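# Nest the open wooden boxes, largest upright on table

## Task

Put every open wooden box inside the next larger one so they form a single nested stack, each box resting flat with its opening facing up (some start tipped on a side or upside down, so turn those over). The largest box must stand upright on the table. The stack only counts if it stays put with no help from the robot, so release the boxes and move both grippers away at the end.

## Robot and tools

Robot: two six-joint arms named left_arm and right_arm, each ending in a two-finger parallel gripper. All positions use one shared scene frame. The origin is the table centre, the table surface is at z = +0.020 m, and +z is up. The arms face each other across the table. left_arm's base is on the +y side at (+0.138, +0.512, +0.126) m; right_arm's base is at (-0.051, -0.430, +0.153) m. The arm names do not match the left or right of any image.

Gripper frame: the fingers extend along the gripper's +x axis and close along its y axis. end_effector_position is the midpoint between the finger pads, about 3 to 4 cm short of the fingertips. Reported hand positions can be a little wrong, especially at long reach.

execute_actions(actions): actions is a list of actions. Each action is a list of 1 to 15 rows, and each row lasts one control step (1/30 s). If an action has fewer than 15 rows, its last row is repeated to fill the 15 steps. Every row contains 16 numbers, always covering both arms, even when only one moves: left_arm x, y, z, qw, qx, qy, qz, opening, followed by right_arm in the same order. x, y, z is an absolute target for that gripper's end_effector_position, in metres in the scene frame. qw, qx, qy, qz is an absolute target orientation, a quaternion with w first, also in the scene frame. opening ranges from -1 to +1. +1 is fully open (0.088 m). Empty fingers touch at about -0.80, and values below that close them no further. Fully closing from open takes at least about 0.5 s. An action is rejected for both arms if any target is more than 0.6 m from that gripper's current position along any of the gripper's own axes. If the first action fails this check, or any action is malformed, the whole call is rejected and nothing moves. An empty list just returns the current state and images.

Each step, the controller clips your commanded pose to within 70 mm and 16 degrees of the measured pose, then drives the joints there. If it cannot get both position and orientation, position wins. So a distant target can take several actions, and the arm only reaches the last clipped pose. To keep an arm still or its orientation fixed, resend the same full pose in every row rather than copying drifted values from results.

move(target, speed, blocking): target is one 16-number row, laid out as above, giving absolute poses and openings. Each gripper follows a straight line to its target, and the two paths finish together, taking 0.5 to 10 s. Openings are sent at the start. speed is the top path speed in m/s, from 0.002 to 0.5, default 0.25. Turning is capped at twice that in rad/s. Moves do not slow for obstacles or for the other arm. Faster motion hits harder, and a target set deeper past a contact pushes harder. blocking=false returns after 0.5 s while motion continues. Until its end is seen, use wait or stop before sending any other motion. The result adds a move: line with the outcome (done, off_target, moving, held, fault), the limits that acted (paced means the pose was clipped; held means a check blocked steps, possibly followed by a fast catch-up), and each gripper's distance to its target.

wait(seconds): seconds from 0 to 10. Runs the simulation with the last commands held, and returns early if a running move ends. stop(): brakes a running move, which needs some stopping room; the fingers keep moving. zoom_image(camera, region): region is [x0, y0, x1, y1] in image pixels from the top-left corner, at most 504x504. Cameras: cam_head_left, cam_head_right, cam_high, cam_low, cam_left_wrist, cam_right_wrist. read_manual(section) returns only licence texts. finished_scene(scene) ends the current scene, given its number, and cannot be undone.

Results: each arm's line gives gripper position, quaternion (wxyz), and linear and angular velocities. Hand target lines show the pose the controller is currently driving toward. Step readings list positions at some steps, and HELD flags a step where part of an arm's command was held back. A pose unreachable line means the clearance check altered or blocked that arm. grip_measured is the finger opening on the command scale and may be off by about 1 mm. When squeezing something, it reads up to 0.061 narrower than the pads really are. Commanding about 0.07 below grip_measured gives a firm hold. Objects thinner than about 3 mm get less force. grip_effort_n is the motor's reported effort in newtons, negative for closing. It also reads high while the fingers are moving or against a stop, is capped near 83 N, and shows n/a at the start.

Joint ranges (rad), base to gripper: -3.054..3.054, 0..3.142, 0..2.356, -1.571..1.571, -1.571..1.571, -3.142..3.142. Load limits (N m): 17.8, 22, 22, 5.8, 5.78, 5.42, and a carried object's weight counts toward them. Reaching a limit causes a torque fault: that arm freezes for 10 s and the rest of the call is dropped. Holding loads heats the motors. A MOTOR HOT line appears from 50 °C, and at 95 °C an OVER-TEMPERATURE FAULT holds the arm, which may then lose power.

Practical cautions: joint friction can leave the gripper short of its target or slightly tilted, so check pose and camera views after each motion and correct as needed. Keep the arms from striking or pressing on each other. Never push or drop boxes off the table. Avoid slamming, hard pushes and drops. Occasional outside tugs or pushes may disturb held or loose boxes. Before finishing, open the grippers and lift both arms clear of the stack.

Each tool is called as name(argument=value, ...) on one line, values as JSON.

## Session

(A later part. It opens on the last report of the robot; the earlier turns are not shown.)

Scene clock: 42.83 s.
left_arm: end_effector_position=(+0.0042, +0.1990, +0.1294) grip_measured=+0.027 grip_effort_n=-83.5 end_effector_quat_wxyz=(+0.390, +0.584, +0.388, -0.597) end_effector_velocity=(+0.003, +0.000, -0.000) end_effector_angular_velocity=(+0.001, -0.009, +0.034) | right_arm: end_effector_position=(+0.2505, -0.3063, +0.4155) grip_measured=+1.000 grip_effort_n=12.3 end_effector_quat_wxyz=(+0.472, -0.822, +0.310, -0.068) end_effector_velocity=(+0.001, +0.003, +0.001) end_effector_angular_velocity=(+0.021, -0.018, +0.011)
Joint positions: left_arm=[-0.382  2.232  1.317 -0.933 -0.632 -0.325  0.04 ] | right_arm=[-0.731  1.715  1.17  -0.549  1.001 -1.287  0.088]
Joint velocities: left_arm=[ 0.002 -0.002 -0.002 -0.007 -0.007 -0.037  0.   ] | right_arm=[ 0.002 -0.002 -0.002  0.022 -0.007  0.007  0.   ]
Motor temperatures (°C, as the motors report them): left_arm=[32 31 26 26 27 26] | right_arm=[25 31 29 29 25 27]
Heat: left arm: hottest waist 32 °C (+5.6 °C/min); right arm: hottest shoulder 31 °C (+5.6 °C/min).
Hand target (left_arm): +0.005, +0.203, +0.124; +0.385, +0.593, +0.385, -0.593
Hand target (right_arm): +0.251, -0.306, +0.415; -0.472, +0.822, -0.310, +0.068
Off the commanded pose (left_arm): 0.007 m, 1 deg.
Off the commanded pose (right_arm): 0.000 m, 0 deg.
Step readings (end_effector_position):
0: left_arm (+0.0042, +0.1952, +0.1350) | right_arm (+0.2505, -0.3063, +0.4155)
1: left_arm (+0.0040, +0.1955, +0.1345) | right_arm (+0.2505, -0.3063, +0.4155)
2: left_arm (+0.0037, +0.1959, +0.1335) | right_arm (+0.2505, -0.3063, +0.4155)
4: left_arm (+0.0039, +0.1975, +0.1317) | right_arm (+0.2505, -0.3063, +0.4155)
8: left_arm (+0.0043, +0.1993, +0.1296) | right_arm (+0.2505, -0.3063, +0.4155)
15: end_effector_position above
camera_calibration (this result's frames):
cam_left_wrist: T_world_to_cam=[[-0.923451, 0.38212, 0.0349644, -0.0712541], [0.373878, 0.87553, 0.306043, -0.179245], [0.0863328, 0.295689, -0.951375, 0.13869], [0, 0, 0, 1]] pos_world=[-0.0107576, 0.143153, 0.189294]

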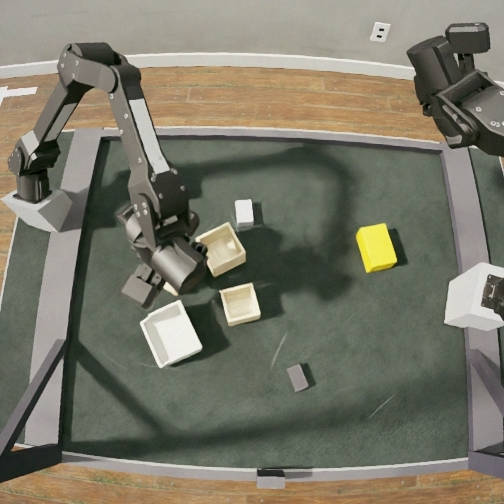

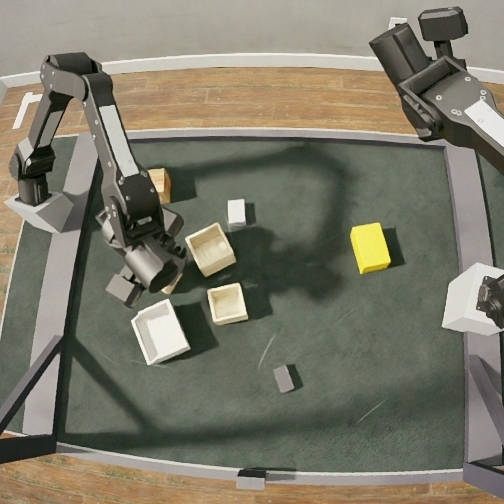

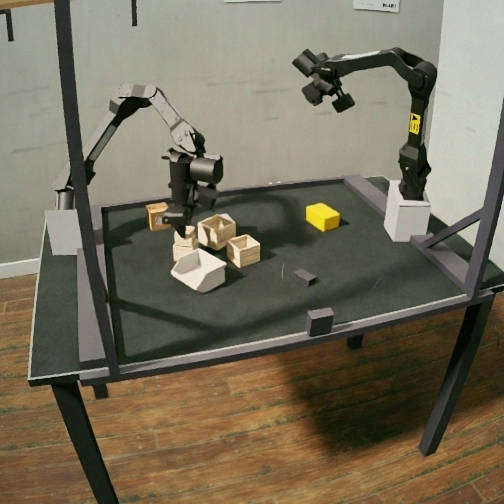

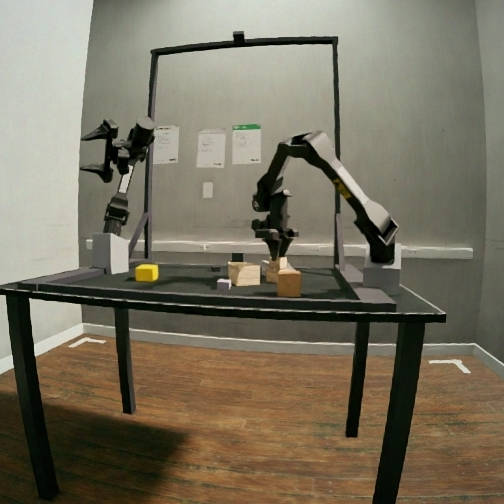

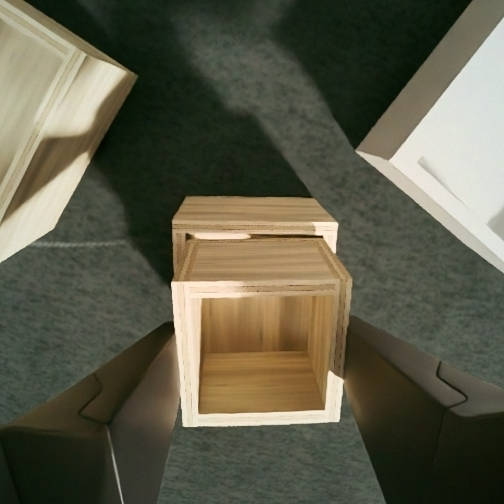

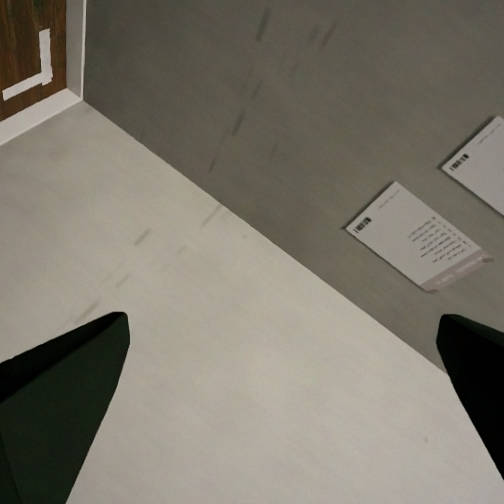

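execute_actions(actions=[[[0.0046,0.203,0.1230,0.3851,0.5930,0.3851,-0.5930,-0.03, 0.2505,-0.3063,0.4155,0.472,-0.822,0.310,-0.068,1],[0.0046,0.203,0.1224,0.3851,0.5930,0.3851,-0.5930,-0.03, 0.2505,-0.3063,0.4155,0.472,-0.822,0.310,-0.068,1],[0.0046,0.203,0.1218,0.3851,0.5930,0.3851,-0.5930,-0.03, 0.2505,-0.3063,0.4155,0.472,-0.822,0.310,-0.068,1],[0.0046,0.203,0.1212,0.3851,0.5930,0.3851,-0.5930,-0.03, 0.2505,-0.3063,0.4155,0.472,-0.822,0.310,-0.068,1],[0.0046,0.203,0.1206,0.3851,0.5930,0.3851,-0.5930,-0.03, 0.2505,-0.3063,0.4155,0.472,-0.822,0.310,-0.068,1],[0.0046,0.203,0.1200,0.3851,0.5930,0.3851,-0.5930,-0.03, 0.2505,-0.3063,0.4155,0.472,-0.822,0.310,-0.068,1],[0.0046,0.203,0.1194,0.3851,0.5930,0.3851,-0.5930,-0.03, 0.2505,-0.3063,0.4155,0.472,-0.822,0.310,-0.068,1],[0.0046,0.203,0.1188,0.3851,0.5930,0.3851,-0.5930,-0.03, 0.2505,-0.3063,0.4155,0.472,-0.822,0.310,-0.068,1],[0.0046,0.203,0.1182,0.3851,0.5930,0.3851,-0.5930,-0.03, 0.2505,-0.3063,0.4155,0.472,-0.822,0.310,-0.068,1],[0.0046,0.203,0.1176,0.3851,0.5930,0.3851,-0.5930,-0.03, 0.2505,-0.3063,0.4155,0.472,-0.822,0.310,-0.068,1],[0.0046,0.203,0.1170,0.3851,0.5930,0.3851,-0.5930,-0.03, 0.2505,-0.3063,0.4155,0.472,-0.822,0.310,-0.068,1],[0.0046,0.203,0.1164,0.3851,0.5930,0.3851,-0.5930,-0.03, 0.2505,-0.3063,0.4155,0.472,-0.822,0.310,-0.068,1],[0.0046,0.203,0.1158,0.3851,0.5930,0.3851,-0.5930,-0.03, 0.2505,-0.3063,0.4155,0.472,-0.822,0.310,-0.068,1],[0.0046,0.203,0.1152,0.3851,0.5930,0.3851,-0.5930,-0.03, 0.2505,-0.3063,0.4155,0.472,-0.822,0.310,-0.068,1],[0.0046,0.203,0.1146,0.3851,0.5930,0.3851,-0.5930,-0.03, 0.2505,-0.3063,0.4155,0.472,-0.822,0.310,-0.068,1]]])

zoom_image(camera="cam_left_wrist", region=[155, 200, 365, 300])

Scene clock: 43.97 s.
left_arm: end_effector_position=(+0.0036, +0.1976, +0.1254) grip_measured=+0.027 grip_effort_n=-83.5 end_effector_quat_wxyz=(+0.392, +0.581, +0.387, -0.599) end_effector_velocity=(-0.001, -0.008, -0.002) end_effector_angular_velocity=(-0.054, -0.001, +0.011) | right_arm: end_effector_position=(+0.2505, -0.3063, +0.4155) grip_measured=+1.000 grip_effort_n=12.3 end_effector_quat_wxyz=(+0.472, -0.822, +0.310, -0.068) end_effector_velocity=(-0.002, -0.002, -0.003) end_effector_angular_velocity=(-0.013, +0.026, -0.002)
Joint positions: left_arm=[-0.374  2.232  1.304 -0.903 -0.634 -0.311  0.04 ] | right_arm=[-0.731  1.715  1.17  -0.549  1.001 -1.287  0.088]
Joint velocities: left_arm=[ 0.002 -0.007 -0.022  0.066 -0.037  0.022 -0.   ] | right_arm=[-0.002 -0.002 -0.002 -0.022 -0.007 -0.007  0.   ]
Motor temperatures (°C, as the motors report them): left_arm=[32 31 26 26 27 26] | right_arm=[25 31 30 29 25 27]
Heat: left arm: hottest waist 32 °C (+5.5 °C/min); right arm: hottest shoulder 31 °C (+5.5 °C/min).
Hand target (left_arm): +0.005, +0.203, +0.115; +0.385, +0.593, +0.385, -0.593
Hand target (right_arm): +0.251, -0.306, +0.415; -0.472, +0.822, -0.310, +0.068
Off the commanded pose (left_arm): 0.012 m, 2 deg.
Off the commanded pose (right_arm): 0.000 m, 0 deg.
Step readings (end_effector_position):
0: left_arm (+0.0041, +0.1989, +0.1294) | right_arm (+0.2505, -0.3063, +0.4155)
1: left_arm (+0.0041, +0.1989, +0.1294) | right_arm (+0.2505, -0.3063, +0.4155)
2: left_arm (+0.0040, +0.1989, +0.1294) | right_arm (+0.2505, -0.3063, +0.4155)
4: left_arm (+0.0039, +0.1987, +0.1290) | right_arm (+0.2505, -0.3063, +0.4155)
8: left_arm (+0.0042, +0.1986, +0.1274) | right_arm (+0.2505, -0.3063, +0.4155)
15: end_effector_position above
camera_calibration (this result's frames):
cam_left_wrist: T_world_to_cam=[[-0.924068, 0.380396, 0.0373734, -0.071037], [0.373686, 0.878532, 0.297556, -0.176126], [0.0803555, 0.288928, -0.953973, 0.136981], [0, 0, 0, 1]] pos_world=[-0.0108344, 0.142177, 0.185739]

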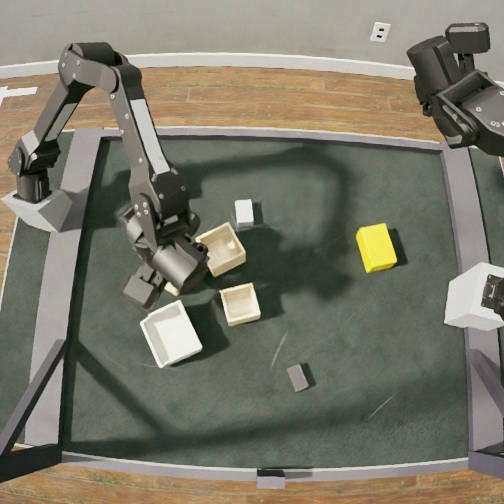

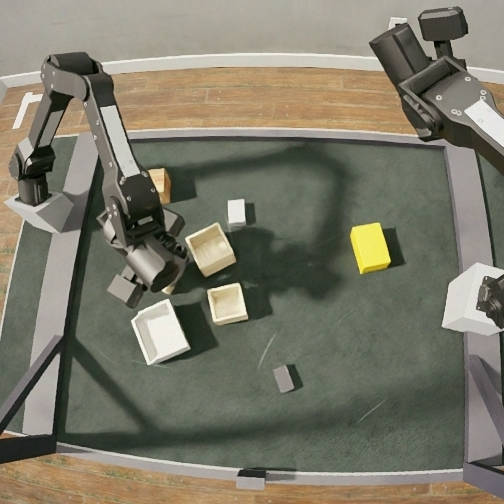

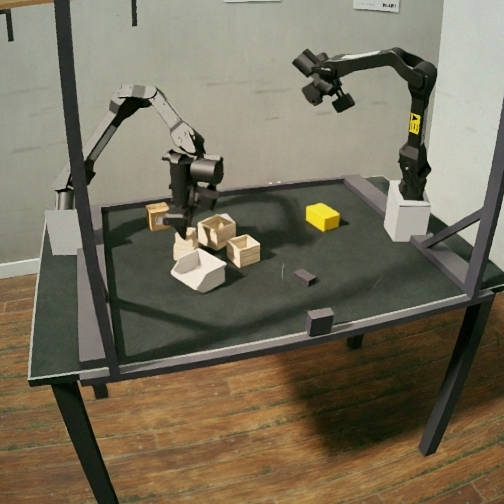

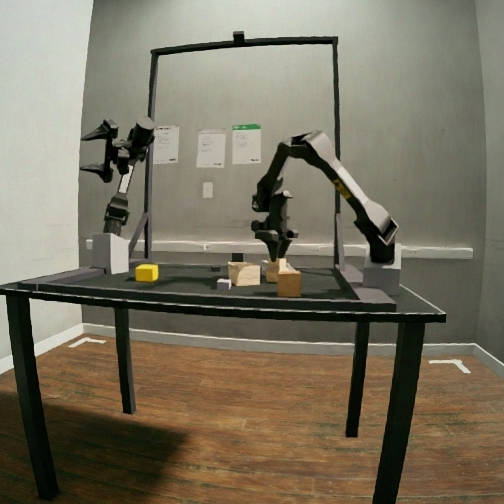

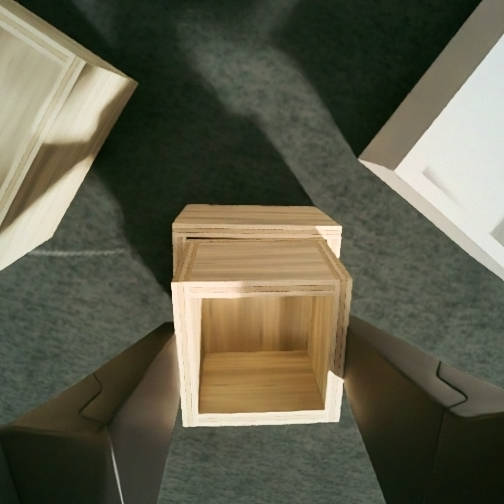

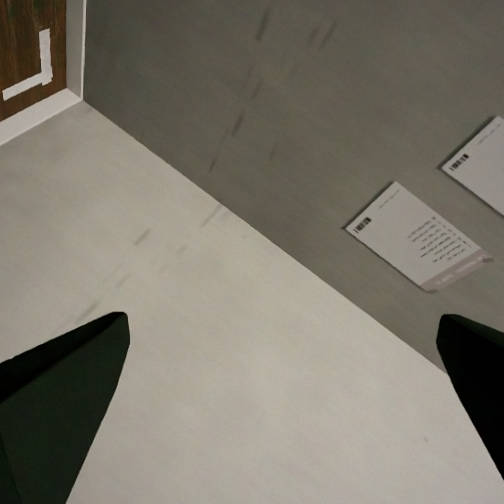

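Region (155, 200, 365, 300) of cam_left_wrist's 504x504 image, scaled by 2.400, with more detail than that image has; it fills the top 240 rows of this view, and the rest is white.

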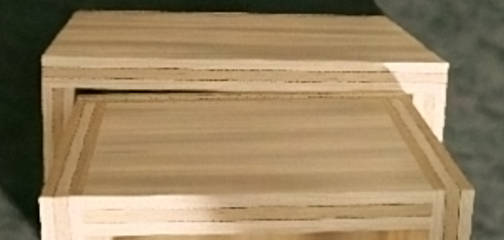

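execute_actions(actions=[])

Scene clock: 44.57 s.
left_arm: end_effector_position=(+0.0031, +0.1968, +0.1251) grip_measured=+0.027 grip_effort_n=-83.5 end_effector_quat_wxyz=(+0.393, +0.579, +0.387, -0.600) end_effector_velocity=(+0.001, +0.002, -0.001) end_effector_angular_velocity=(+0.001, -0.012, -0.016) | right_arm: end_effector_position=(+0.2505, -0.3063, +0.4155) grip_measured=+1.000 grip_effort_n=12.3 end_effector_quat_wxyz=(+0.472, -0.822, +0.310, -0.068) end_effector_velocity=(-0.001, -0.001, -0.001) end_effector_angular_velocity=(+0.007, +0.006, -0.001)
Joint positions: left_arm=[-0.374  2.232  1.303 -0.896 -0.636 -0.308  0.04 ] | right_arm=[-0.731  1.715  1.17  -0.549  1.001 -1.287  0.088]
Joint velocities: left_arm=[-0.002  0.002 -0.002 -0.007 -0.007  0.007 -0.   ] | right_arm=[-0.002 -0.002 -0.002 -0.007 -0.007  0.007  0.   ]
Motor temperatures (°C, as the motors report them): left_arm=[32 31 26 26 27 26] | right_arm=[25 31 30 29 25 27]
Heat: left arm: hottest waist 32 °C (+5.4 °C/min); right arm: hottest shoulder 31 °C (+5.4 °C/min).
Hand target (left_arm): +0.005, +0.203, +0.115; +0.385, +0.593, +0.385, -0.593
Hand target (right_arm): +0.251, -0.306, +0.415; -0.472, +0.822, -0.310, +0.068
Off the commanded pose (left_arm): 0.012 m, 2 deg.
Off the commanded pose (right_arm): 0.000 m, 0 deg.
camera_calibration (this result's frames):
cam_left_wrist: T_world_to_cam=[[-0.924338, 0.379724, 0.0375268, -0.0711047], [0.373479, 0.880192, 0.292876, -0.174852], [0.0781813, 0.284732, -0.955414, 0.137952], [0, 0, 0, 1]] pos_world=[-0.0112067, 0.141624, 0.18568]

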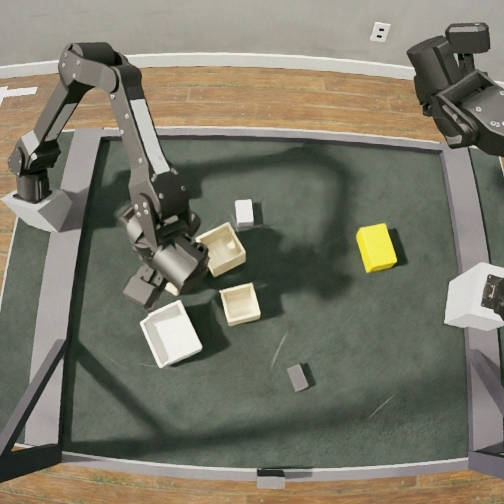

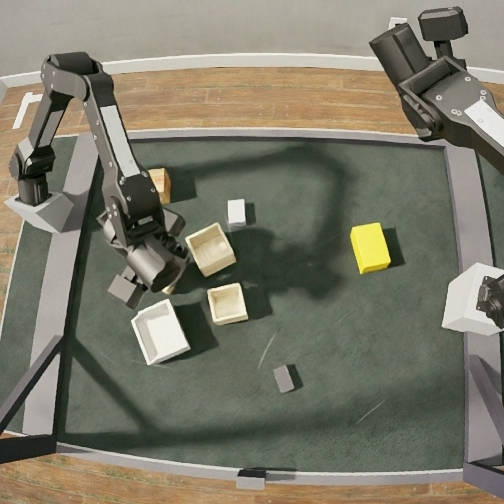

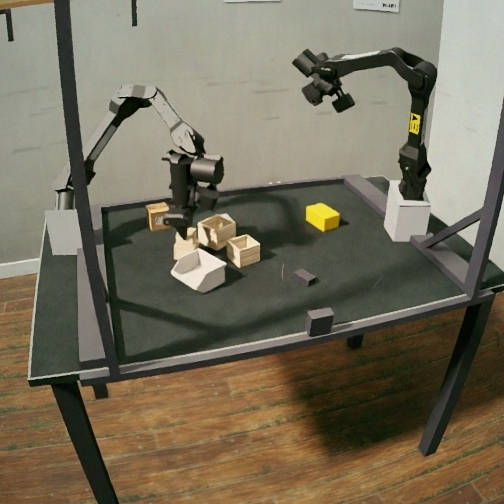

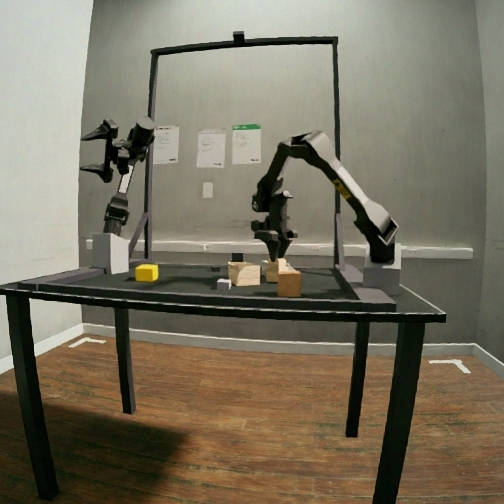

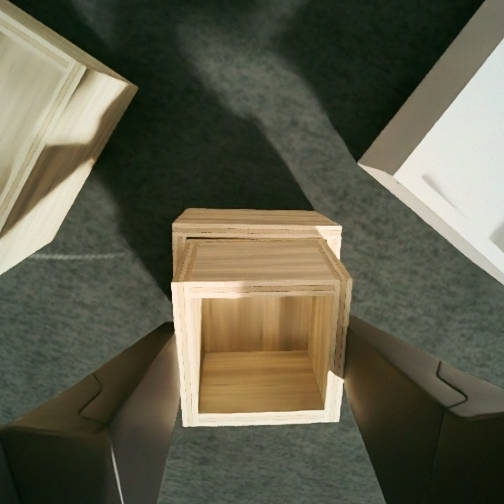

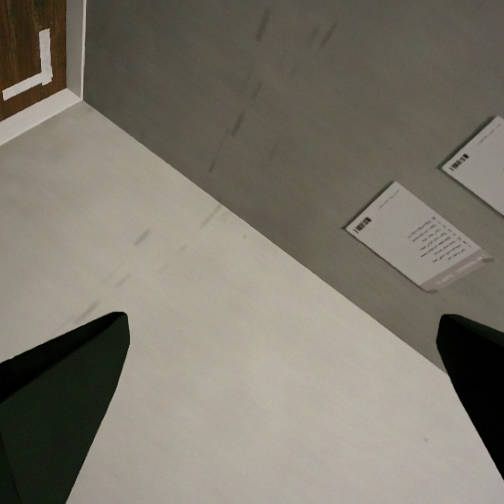

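zoom_image(camera="cam_left_wrist", region=[155, 190, 365, 300])

Region (155, 190, 365, 300) of cam_left_wrist's 504x504 image, scaled by 2.400, with more detail than that image has; it fills the top 264 rows of this view, and the rest is white.

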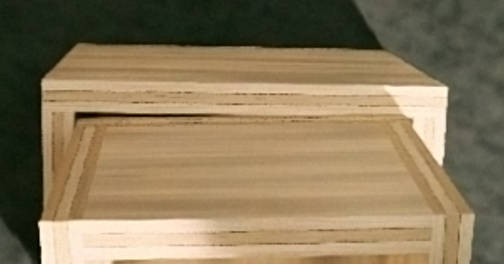

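execute_actions(actions=[[[0.0050,0.204,0.124,0.3851,0.5930,0.3851,-0.5930,-0.03,0.2505,-0.3063,0.4155,0.472,-0.822,0.310,-0.068,1]],[[0.0052,0.2065,0.124,0.3851,0.5930,0.3851,-0.5930,-0.03,0.2505,-0.3063,0.4155,0.472,-0.822,0.310,-0.068,1]]])

zoom_image(camera="cam_left_wrist", region=[155, 190, 365, 300])

Scene clock: 45.80 s.
left_arm: end_effector_position=(+0.0054, +0.2022, +0.1263) grip_measured=+0.027 grip_effort_n=-83.5 end_effector_quat_wxyz=(+0.388, +0.589, +0.385, -0.595) end_effector_velocity=(+0.001, -0.004, +0.002) end_effector_angular_velocity=(-0.023, -0.009, +0.013) | right_arm: end_effector_position=(+0.2505, -0.3063, +0.4155) grip_measured=+1.000 grip_effort_n=12.3 end_effector_quat_wxyz=(+0.472, -0.822, +0.310, -0.068) end_effector_velocity=(-0.000, +0.001, -0.002) end_effector_angular_velocity=(-0.007, +0.014, +0.006)
Joint positions: left_arm=[-0.38   2.232  1.302 -0.928 -0.635 -0.32   0.04 ] | right_arm=[-0.731  1.715  1.17  -0.549  1.001 -1.287  0.088]
Joint velocities: left_arm=[-0.002 -0.002  0.002  0.007 -0.022 -0.007 -0.   ] | right_arm=[ 0.002  0.002  0.002 -0.007 -0.007 -0.007  0.   ]
Motor temperatures (°C, as the motors report them): left_arm=[32 31 26 26 27 26] | right_arm=[25 31 30 29 25 27]
Heat: left arm: hottest waist 32 °C (+5.2 °C/min); right arm: hottest shoulder 31 °C (+5.2 °C/min).
Hand target (left_arm): +0.005, +0.206, +0.124; +0.385, +0.593, +0.385, -0.593
Hand target (right_arm): +0.251, -0.306, +0.415; -0.472, +0.822, -0.310, +0.068
Off the commanded pose (left_arm): 0.005 m, 1 deg.
Off the commanded pose (right_arm): 0.000 m, 0 deg.
Step readings (end_effector_position; steps 1 to 15: 1st action; 16 to 30: 2nd action):
0: left_arm (+0.0031, +0.1968, +0.1251) | right_arm (+0.2505, -0.3063, +0.4155)
1: left_arm (+0.0031, +0.1970, +0.1251) | right_arm (+0.2505, -0.3063, +0.4155)
2: left_arm (+0.0039, +0.1982, +0.1253) | right_arm (+0.2505, -0.3063, +0.4155)
4: left_arm (+0.0050, +0.2003, +0.1257) | right_arm (+0.2505, -0.3063, +0.4155)
8: left_arm (+0.0059, +0.2013, +0.1257) | right_arm (+0.2505, -0.3063, +0.4155)
15: left_arm (+0.0063, +0.2017, +0.1257) | right_arm (+0.2505, -0.3063, +0.4155)
16: left_arm (+0.0063, +0.2017, +0.1257) | right_arm (+0.2505, -0.3063, +0.4155)
17: left_arm (+0.0062, +0.2017, +0.1258) | right_arm (+0.2505, -0.3063, +0.4155)
19: left_arm (+0.0058, +0.2019, +0.1260) | right_arm (+0.2505, -0.3063, +0.4155)
23: left_arm (+0.0054, +0.2021, +0.1263) | right_arm (+0.2505, -0.3063, +0.4155)
30: end_effector_position above
camera_calibration (this result's frames):
cam_left_wrist: T_world_to_cam=[[-0.920225, 0.390272, 0.0295562, -0.0721993], [0.379335, 0.870738, 0.312921, -0.181514], [0.0963886, 0.29917, -0.949319, 0.133573], [0, 0, 0, 1]] pos_world=[-0.01046, 0.146268, 0.185737]

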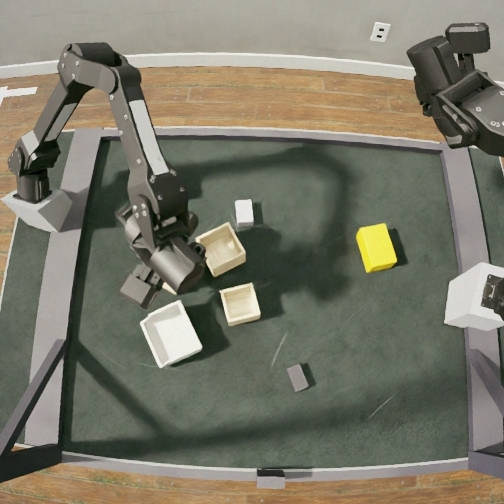

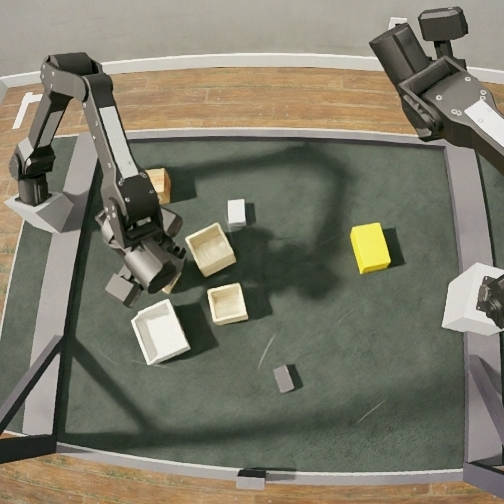

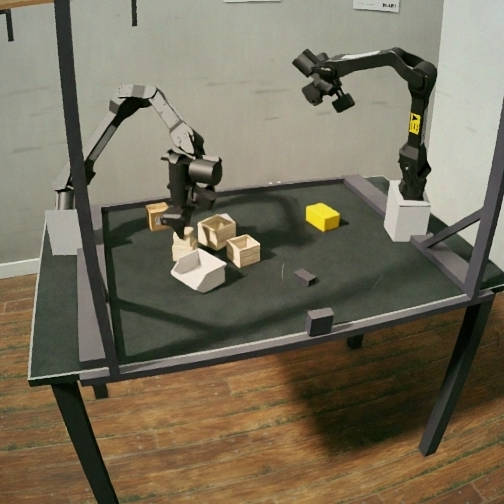

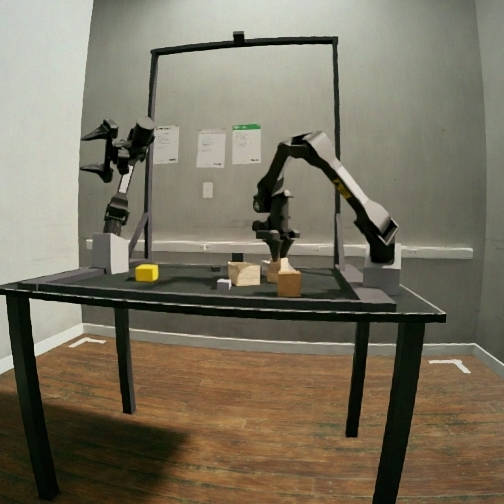

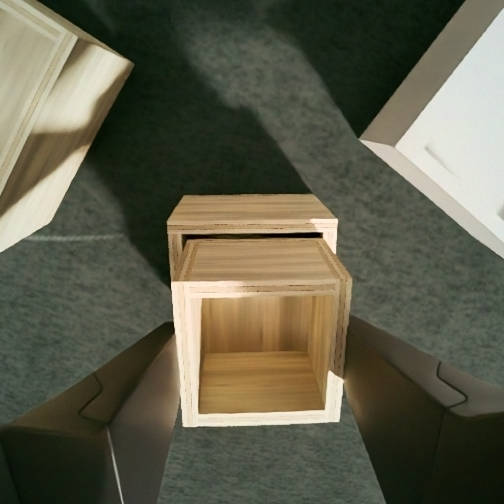

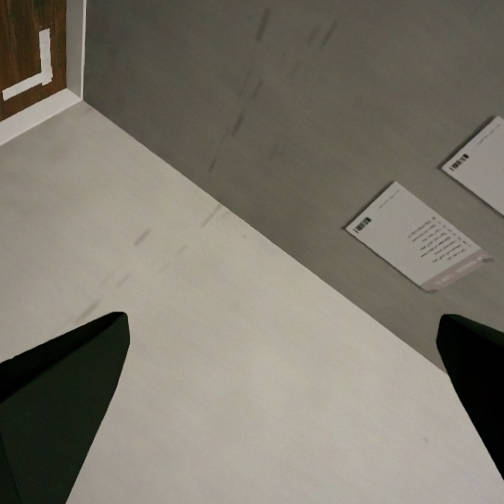

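Region (155, 190, 365, 300) of cam_left_wrist's 504x504 image, scaled by 2.400, with more detail than that image has; it fills the top 264 rows of this view, and the rest is white.

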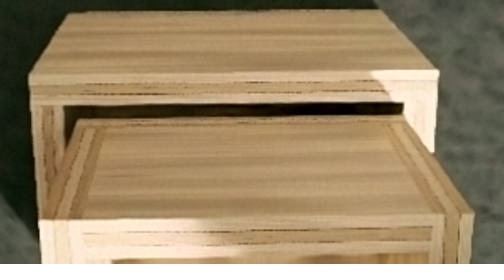

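execute_actions(actions=[[[0.0055,0.2065,0.1215,0.3851,0.5930,0.3851,-0.5930,-0.03,0.2505,-0.3063,0.4155,0.472,-0.822,0.310,-0.068,1],[0.0055,0.2065,0.119,0.3851,0.5930,0.3851,-0.5930,-0.03,0.2505,-0.3063,0.4155,0.472,-0.822,0.310,-0.068,1]]])

zoom_image(camera="cam_left_wrist", region=[155, 190, 365, 300])

Scene clock: 46.53 s.
left_arm: end_effector_position=(+0.0045, +0.2030, +0.1237) grip_measured=+0.027 grip_effort_n=-83.5 end_effector_quat_wxyz=(+0.390, +0.586, +0.387, -0.596) end_effector_velocity=(+0.001, +0.002, -0.001) end_effector_angular_velocity=(+0.001, -0.012, -0.002) | right_arm: end_effector_position=(+0.2505, -0.3063, +0.4155) grip_measured=+1.000 grip_effort_n=11.9 end_effector_quat_wxyz=(+0.472, -0.822, +0.310, -0.068) end_effector_velocity=(-0.003, -0.002, -0.001) end_effector_angular_velocity=(-0.022, +0.018, -0.007)
Joint positions: left_arm=[-0.378  2.232  1.291 -0.909 -0.635 -0.32   0.04 ] | right_arm=[-0.731  1.715  1.17  -0.549  1.001 -1.287  0.088]
Joint velocities: left_arm=[-0.002  0.002 -0.002 -0.007 -0.007 -0.007 -0.   ] | right_arm=[ 0.002 -0.002 -0.002 -0.022  0.007 -0.007  0.   ]
Motor temperatures (°C, as the motors report them): left_arm=[32 31 26 26 27 26] | right_arm=[25 31 30 29 25 27]
Heat: left arm: hottest waist 32 °C (+5.2 °C/min); right arm: hottest shoulder 31 °C (+5.2 °C/min).
Hand target (left_arm): +0.005, +0.207, +0.119; +0.385, +0.593, +0.385, -0.593
Hand target (right_arm): +0.251, -0.306, +0.415; -0.472, +0.822, -0.310, +0.068
Off the commanded pose (left_arm): 0.006 m, 1 deg.
Off the commanded pose (right_arm): 0.000 m, 0 deg.
Step readings (end_effector_position):
0: left_arm (+0.0054, +0.2022, +0.1263) | right_arm (+0.2505, -0.3063, +0.4155)
1: left_arm (+0.0054, +0.2024, +0.1261) | right_arm (+0.2505, -0.3063, +0.4155)
2: left_arm (+0.0052, +0.2025, +0.1258) | right_arm (+0.2505, -0.3063, +0.4155)
4: left_arm (+0.0046, +0.2027, +0.1250) | right_arm (+0.2505, -0.3063, +0.4155)
8: left_arm (+0.0047, +0.2031, +0.1239) | right_arm (+0.2505, -0.3063, +0.4155)
15: end_effector_position above
camera_calibration (this result's frames):
cam_left_wrist: T_world_to_cam=[[-0.922347, 0.385061, 0.0316758, -0.0724164], [0.375436, 0.873889, 0.308814, -0.181121], [0.0912311, 0.296726, -0.950595, 0.131641], [0, 0, 0, 1]] pos_world=[-0.0108036, 0.147103, 0.183364]

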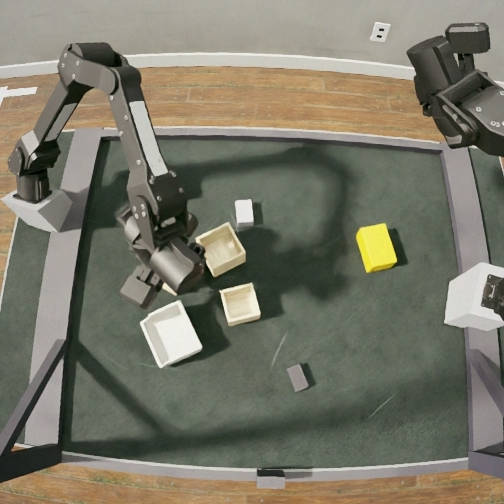

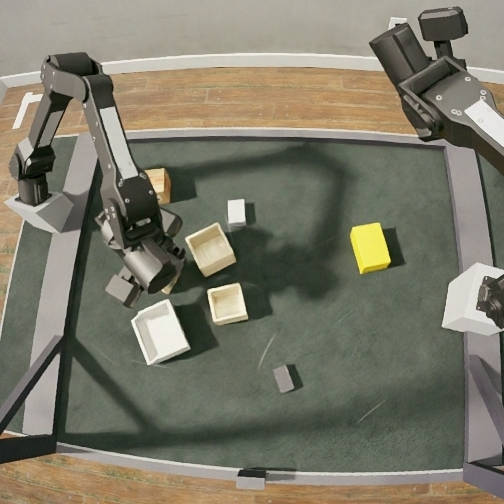

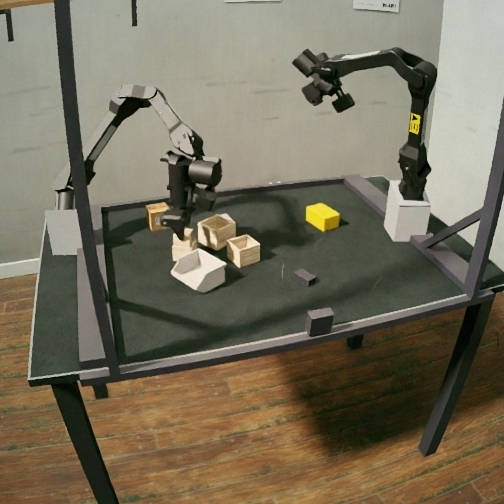

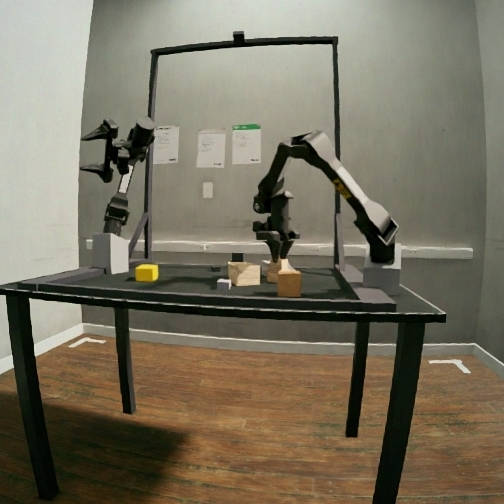

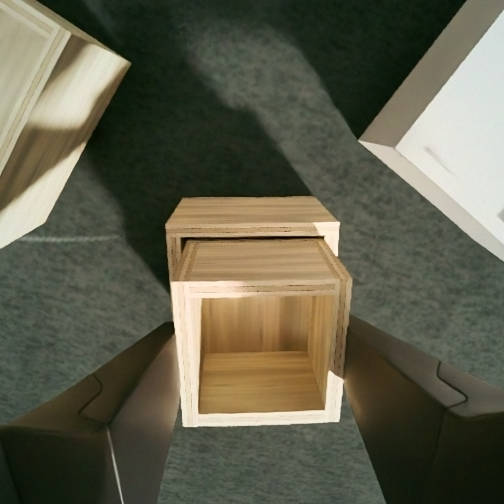

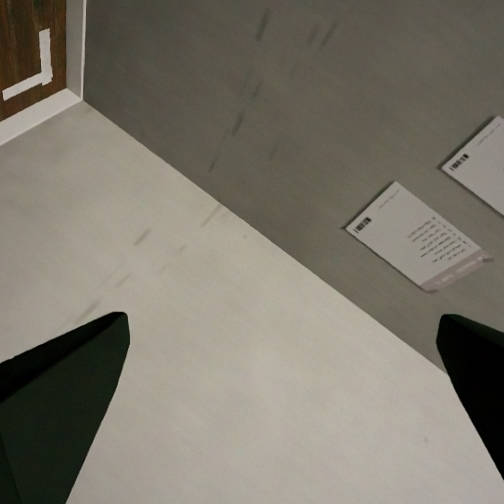

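Region (155, 190, 365, 300) of cam_left_wrist's 504x504 image, scaled by 2.400, with more detail than that image has; it fills the top 264 rows of this view, and the rest is white.

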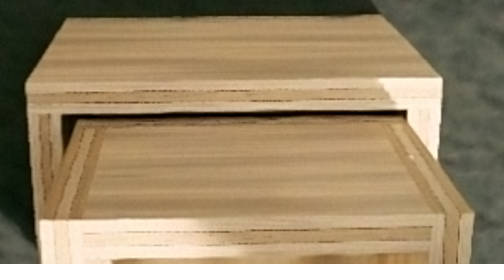

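execute_actions(actions=[[[0.0072,0.2063,0.119,0.3851,0.5930,0.3851,-0.5930,-0.03,0.2505,-0.3063,0.4155,0.472,-0.822,0.310,-0.068,1]]])

zoom_image(camera="cam_left_wrist", region=[155, 190, 365, 300])

Scene clock: 47.43 s.
left_arm: end_effector_position=(+0.0053, +0.2035, +0.1224) grip_measured=+0.027 grip_effort_n=-83.5 end_effector_quat_wxyz=(+0.389, +0.588, +0.387, -0.595) end_effector_velocity=(+0.003, +0.005, -0.002) end_effector_angular_velocity=(+0.013, -0.022, -0.013) | right_arm: end_effector_position=(+0.2505, -0.3063, +0.4155) grip_measured=+1.000 grip_effort_n=12.3 end_effector_quat_wxyz=(+0.472, -0.822, +0.310, -0.068) end_effector_velocity=(-0.000, -0.000, +0.000) end_effector_angular_velocity=(-0.002, +0.010, +0.003)
Joint positions: left_arm=[-0.375  2.232  1.287 -0.907 -0.635 -0.317  0.04 ] | right_arm=[-0.731  1.715  1.17  -0.549  1.001 -1.287  0.088]
Joint velocities: left_arm=[-0.002  0.002 -0.007 -0.022 -0.007 -0.007  0.   ] | right_arm=[-0.002 -0.002  0.002 -0.007 -0.007 -0.007  0.   ]
Motor temperatures (°C, as the motors report them): left_arm=[32 31 26 26 27 26] | right_arm=[25 31 30 29 25 27]
Heat: left arm: hottest waist 32 °C (+5.1 °C/min); right arm: hottest shoulder 31 °C (+5.1 °C/min).
Hand target (left_arm): +0.007, +0.206, +0.119; +0.385, +0.593, +0.385, -0.593
Hand target (right_arm): +0.251, -0.306, +0.415; -0.472, +0.822, -0.310, +0.068
Off the commanded pose (left_arm): 0.005 m, 1 deg.
Off the commanded pose (right_arm): 0.000 m, 0 deg.
Step readings (end_effector_position):
0: left_arm (+0.0046, +0.2029, +0.1236) | right_arm (+0.2505, -0.3063, +0.4155)
1: left_arm (+0.0046, +0.2030, +0.1235) | right_arm (+0.2505, -0.3063, +0.4155)
2: left_arm (+0.0047, +0.2031, +0.1233) | right_arm (+0.2505, -0.3063, +0.4155)
4: left_arm (+0.0051, +0.2033, +0.1228) | right_arm (+0.2505, -0.3063, +0.4155)
8: left_arm (+0.0054, +0.2035, +0.1224) | right_arm (+0.2505, -0.3063, +0.4155)
15: end_effector_position above
camera_calibration (this result's frames):
cam_left_wrist: T_world_to_cam=[[-0.921624, 0.386804, 0.031484, -0.072156], [0.376746, 0.872285, 0.311738, -0.181479], [0.0931185, 0.299167, -0.949646, 0.129577], [0, 0, 0, 1]] pos_world=[-0.0101952, 0.147447, 0.181898]

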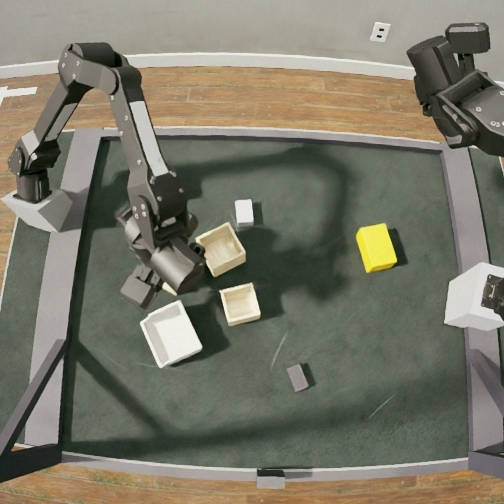

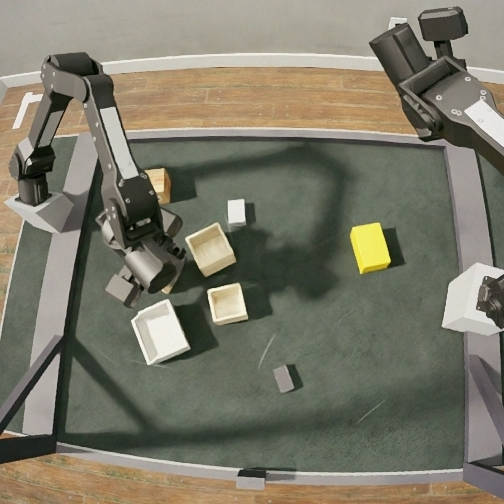

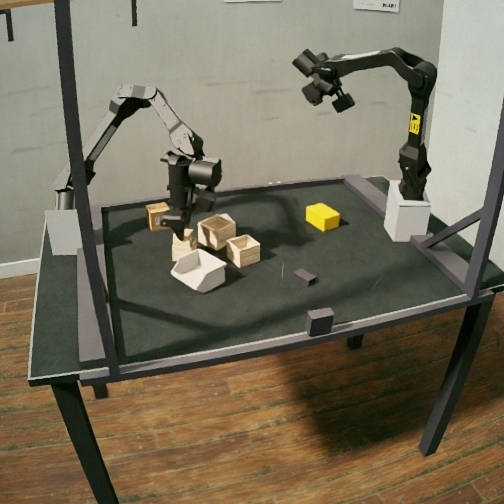

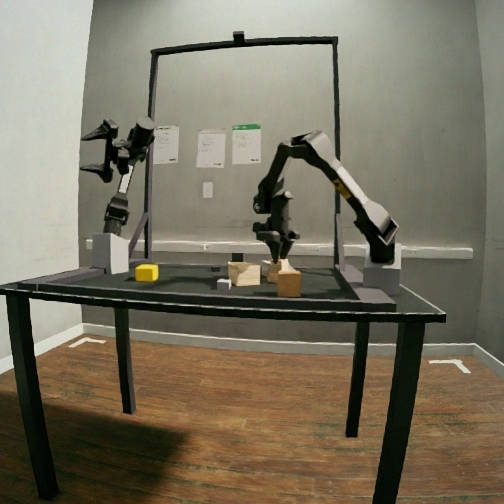

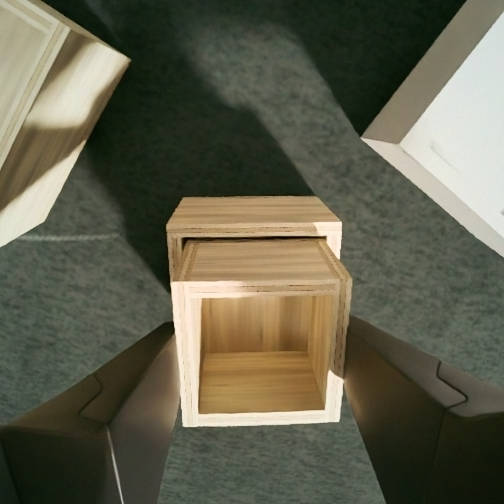

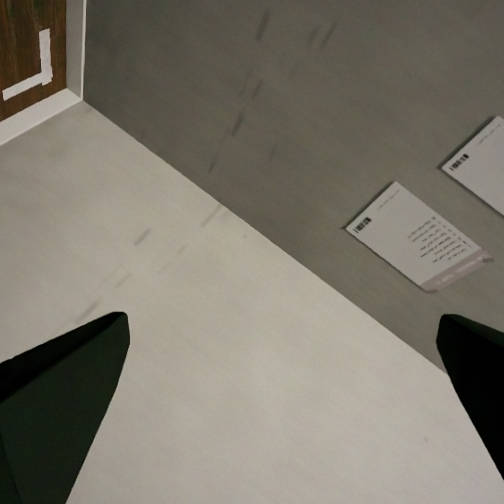

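Region (155, 190, 365, 300) of cam_left_wrist's 504x504 image, scaled by 2.400, with more detail than that image has; it fills the top 264 rows of this view, and the rest is white.

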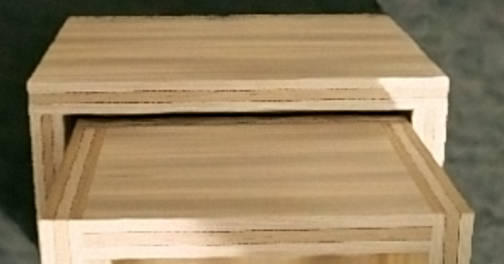

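execute_actions(actions=[[[0.0072,0.2063,0.116,0.3851,0.5930,0.3851,-0.5930,-0.03,0.2505,-0.3063,0.4155,0.472,-0.822,0.310,-0.068,1],[0.0072,0.2063,0.113,0.3851,0.5930,0.3851,-0.5930,-0.03,0.2505,-0.3063,0.4155,0.472,-0.822,0.310,-0.068,1],[0.0072,0.2063,0.110,0.3851,0.5930,0.3851,-0.5930,-0.03,0.2505,-0.3063,0.4155,0.472,-0.822,0.310,-0.068,1]]])

zoom_image(camera="cam_left_wrist", region=[155, 190, 365, 300])

Scene clock: 48.03 s.
left_arm: end_effector_position=(+0.0066, +0.2022, +0.1155) grip_measured=+0.027 grip_effort_n=-83.5 end_effector_quat_wxyz=(+0.390, +0.585, +0.388, -0.596) end_effector_velocity=(-0.000, +0.002, +0.001) end_effector_angular_velocity=(+0.008, +0.002, +0.001) | right_arm: end_effector_position=(+0.2505, -0.3063, +0.4155) grip_measured=+1.000 grip_effort_n=12.3 end_effector_quat_wxyz=(+0.472, -0.822, +0.310, -0.068) end_effector_velocity=(-0.001, +0.001, -0.002) end_effector_angular_velocity=(-0.007, +0.014, +0.006)
Joint positions: left_arm=[-0.359  2.232  1.268 -0.869 -0.637 -0.299  0.04 ] | right_arm=[-0.731  1.715  1.17  -0.549  1.001 -1.287  0.088]
Joint velocities: left_arm=[-0.002 -0.002 -0.002 -0.007  0.007 -0.007 -0.   ] | right_arm=[ 0.002 -0.002 -0.002 -0.007 -0.007 -0.007  0.   ]
Motor temperatures (°C, as the motors report them): left_arm=[32 31 26 26 27 26] | right_arm=[25 31 30 29 25 27]
Heat: left arm: hottest waist 32 °C (+5.0 °C/min); right arm: hottest shoulder 31 °C (+5.0 °C/min).
Hand target (left_arm): +0.007, +0.206, +0.110; +0.385, +0.593, +0.385, -0.593
Hand target (right_arm): +0.251, -0.306, +0.415; -0.472, +0.822, -0.310, +0.068
Off the commanded pose (left_arm): 0.007 m, 1 deg.
Off the commanded pose (right_arm): 0.000 m, 0 deg.
Step readings (end_effector_position):
0: left_arm (+0.0053, +0.2035, +0.1224) | right_arm (+0.2505, -0.3063, +0.4155)
1: left_arm (+0.0053, +0.2034, +0.1221) | right_arm (+0.2505, -0.3063, +0.4155)
2: left_arm (+0.0051, +0.2034, +0.1216) | right_arm (+0.2505, -0.3063, +0.4155)
4: left_arm (+0.0052, +0.2028, +0.1193) | right_arm (+0.2505, -0.3063, +0.4155)
8: left_arm (+0.0069, +0.2027, +0.1159) | right_arm (+0.2505, -0.3063, +0.4155)
15: end_effector_position above
camera_calibration (this result's frames):
cam_left_wrist: T_world_to_cam=[[-0.923516, 0.381973, 0.0348445, -0.0697244], [0.373598, 0.875244, 0.307201, -0.178791], [0.0868449, 0.296723, -0.951007, 0.123993], [0, 0, 0, 1]] pos_world=[-0.00836386, 0.146327, 0.175272]

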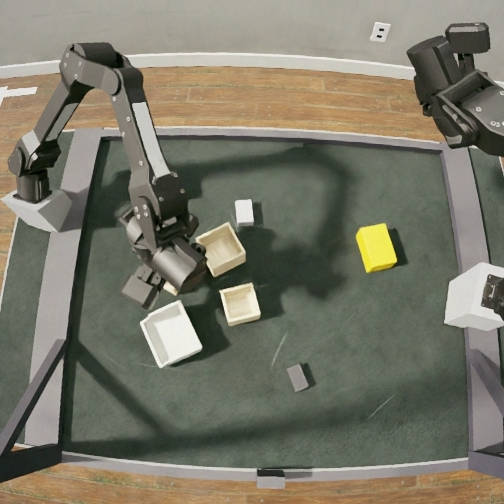

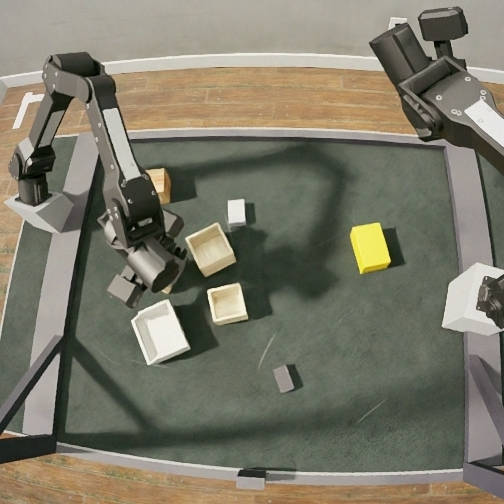

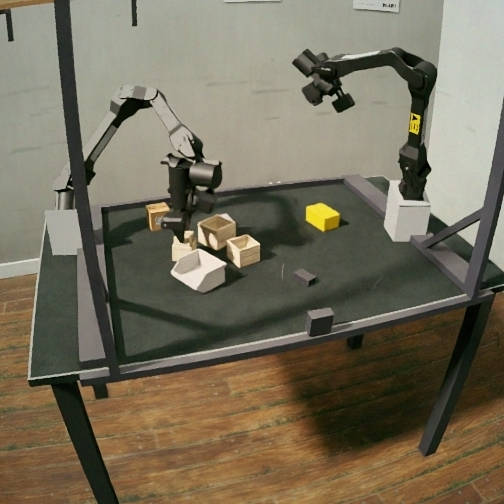

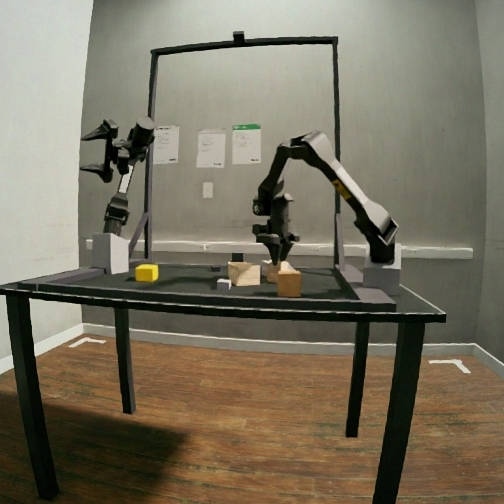

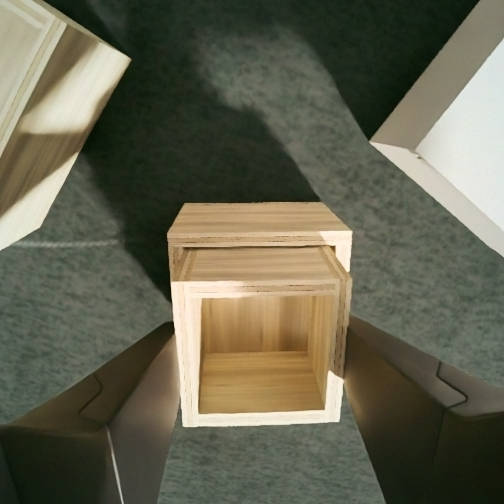

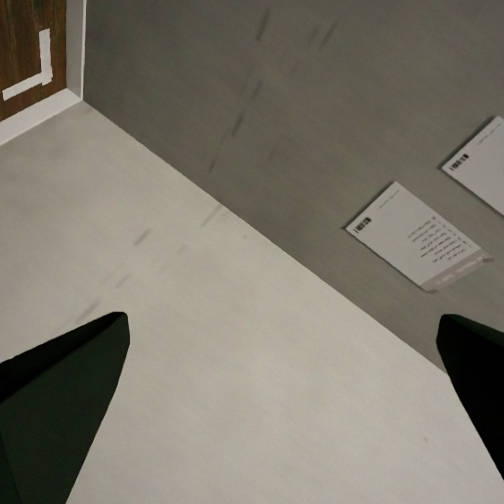

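Region (155, 190, 365, 300) of cam_left_wrist's 504x504 image, scaled by 2.400, with more detail than that image has; it fills the top 264 rows of this view, and the rest is white.

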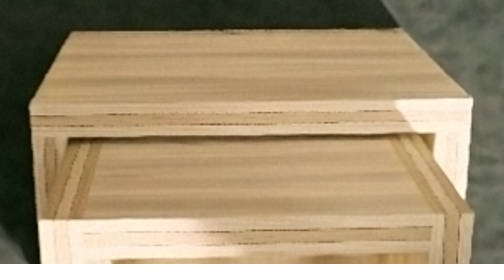

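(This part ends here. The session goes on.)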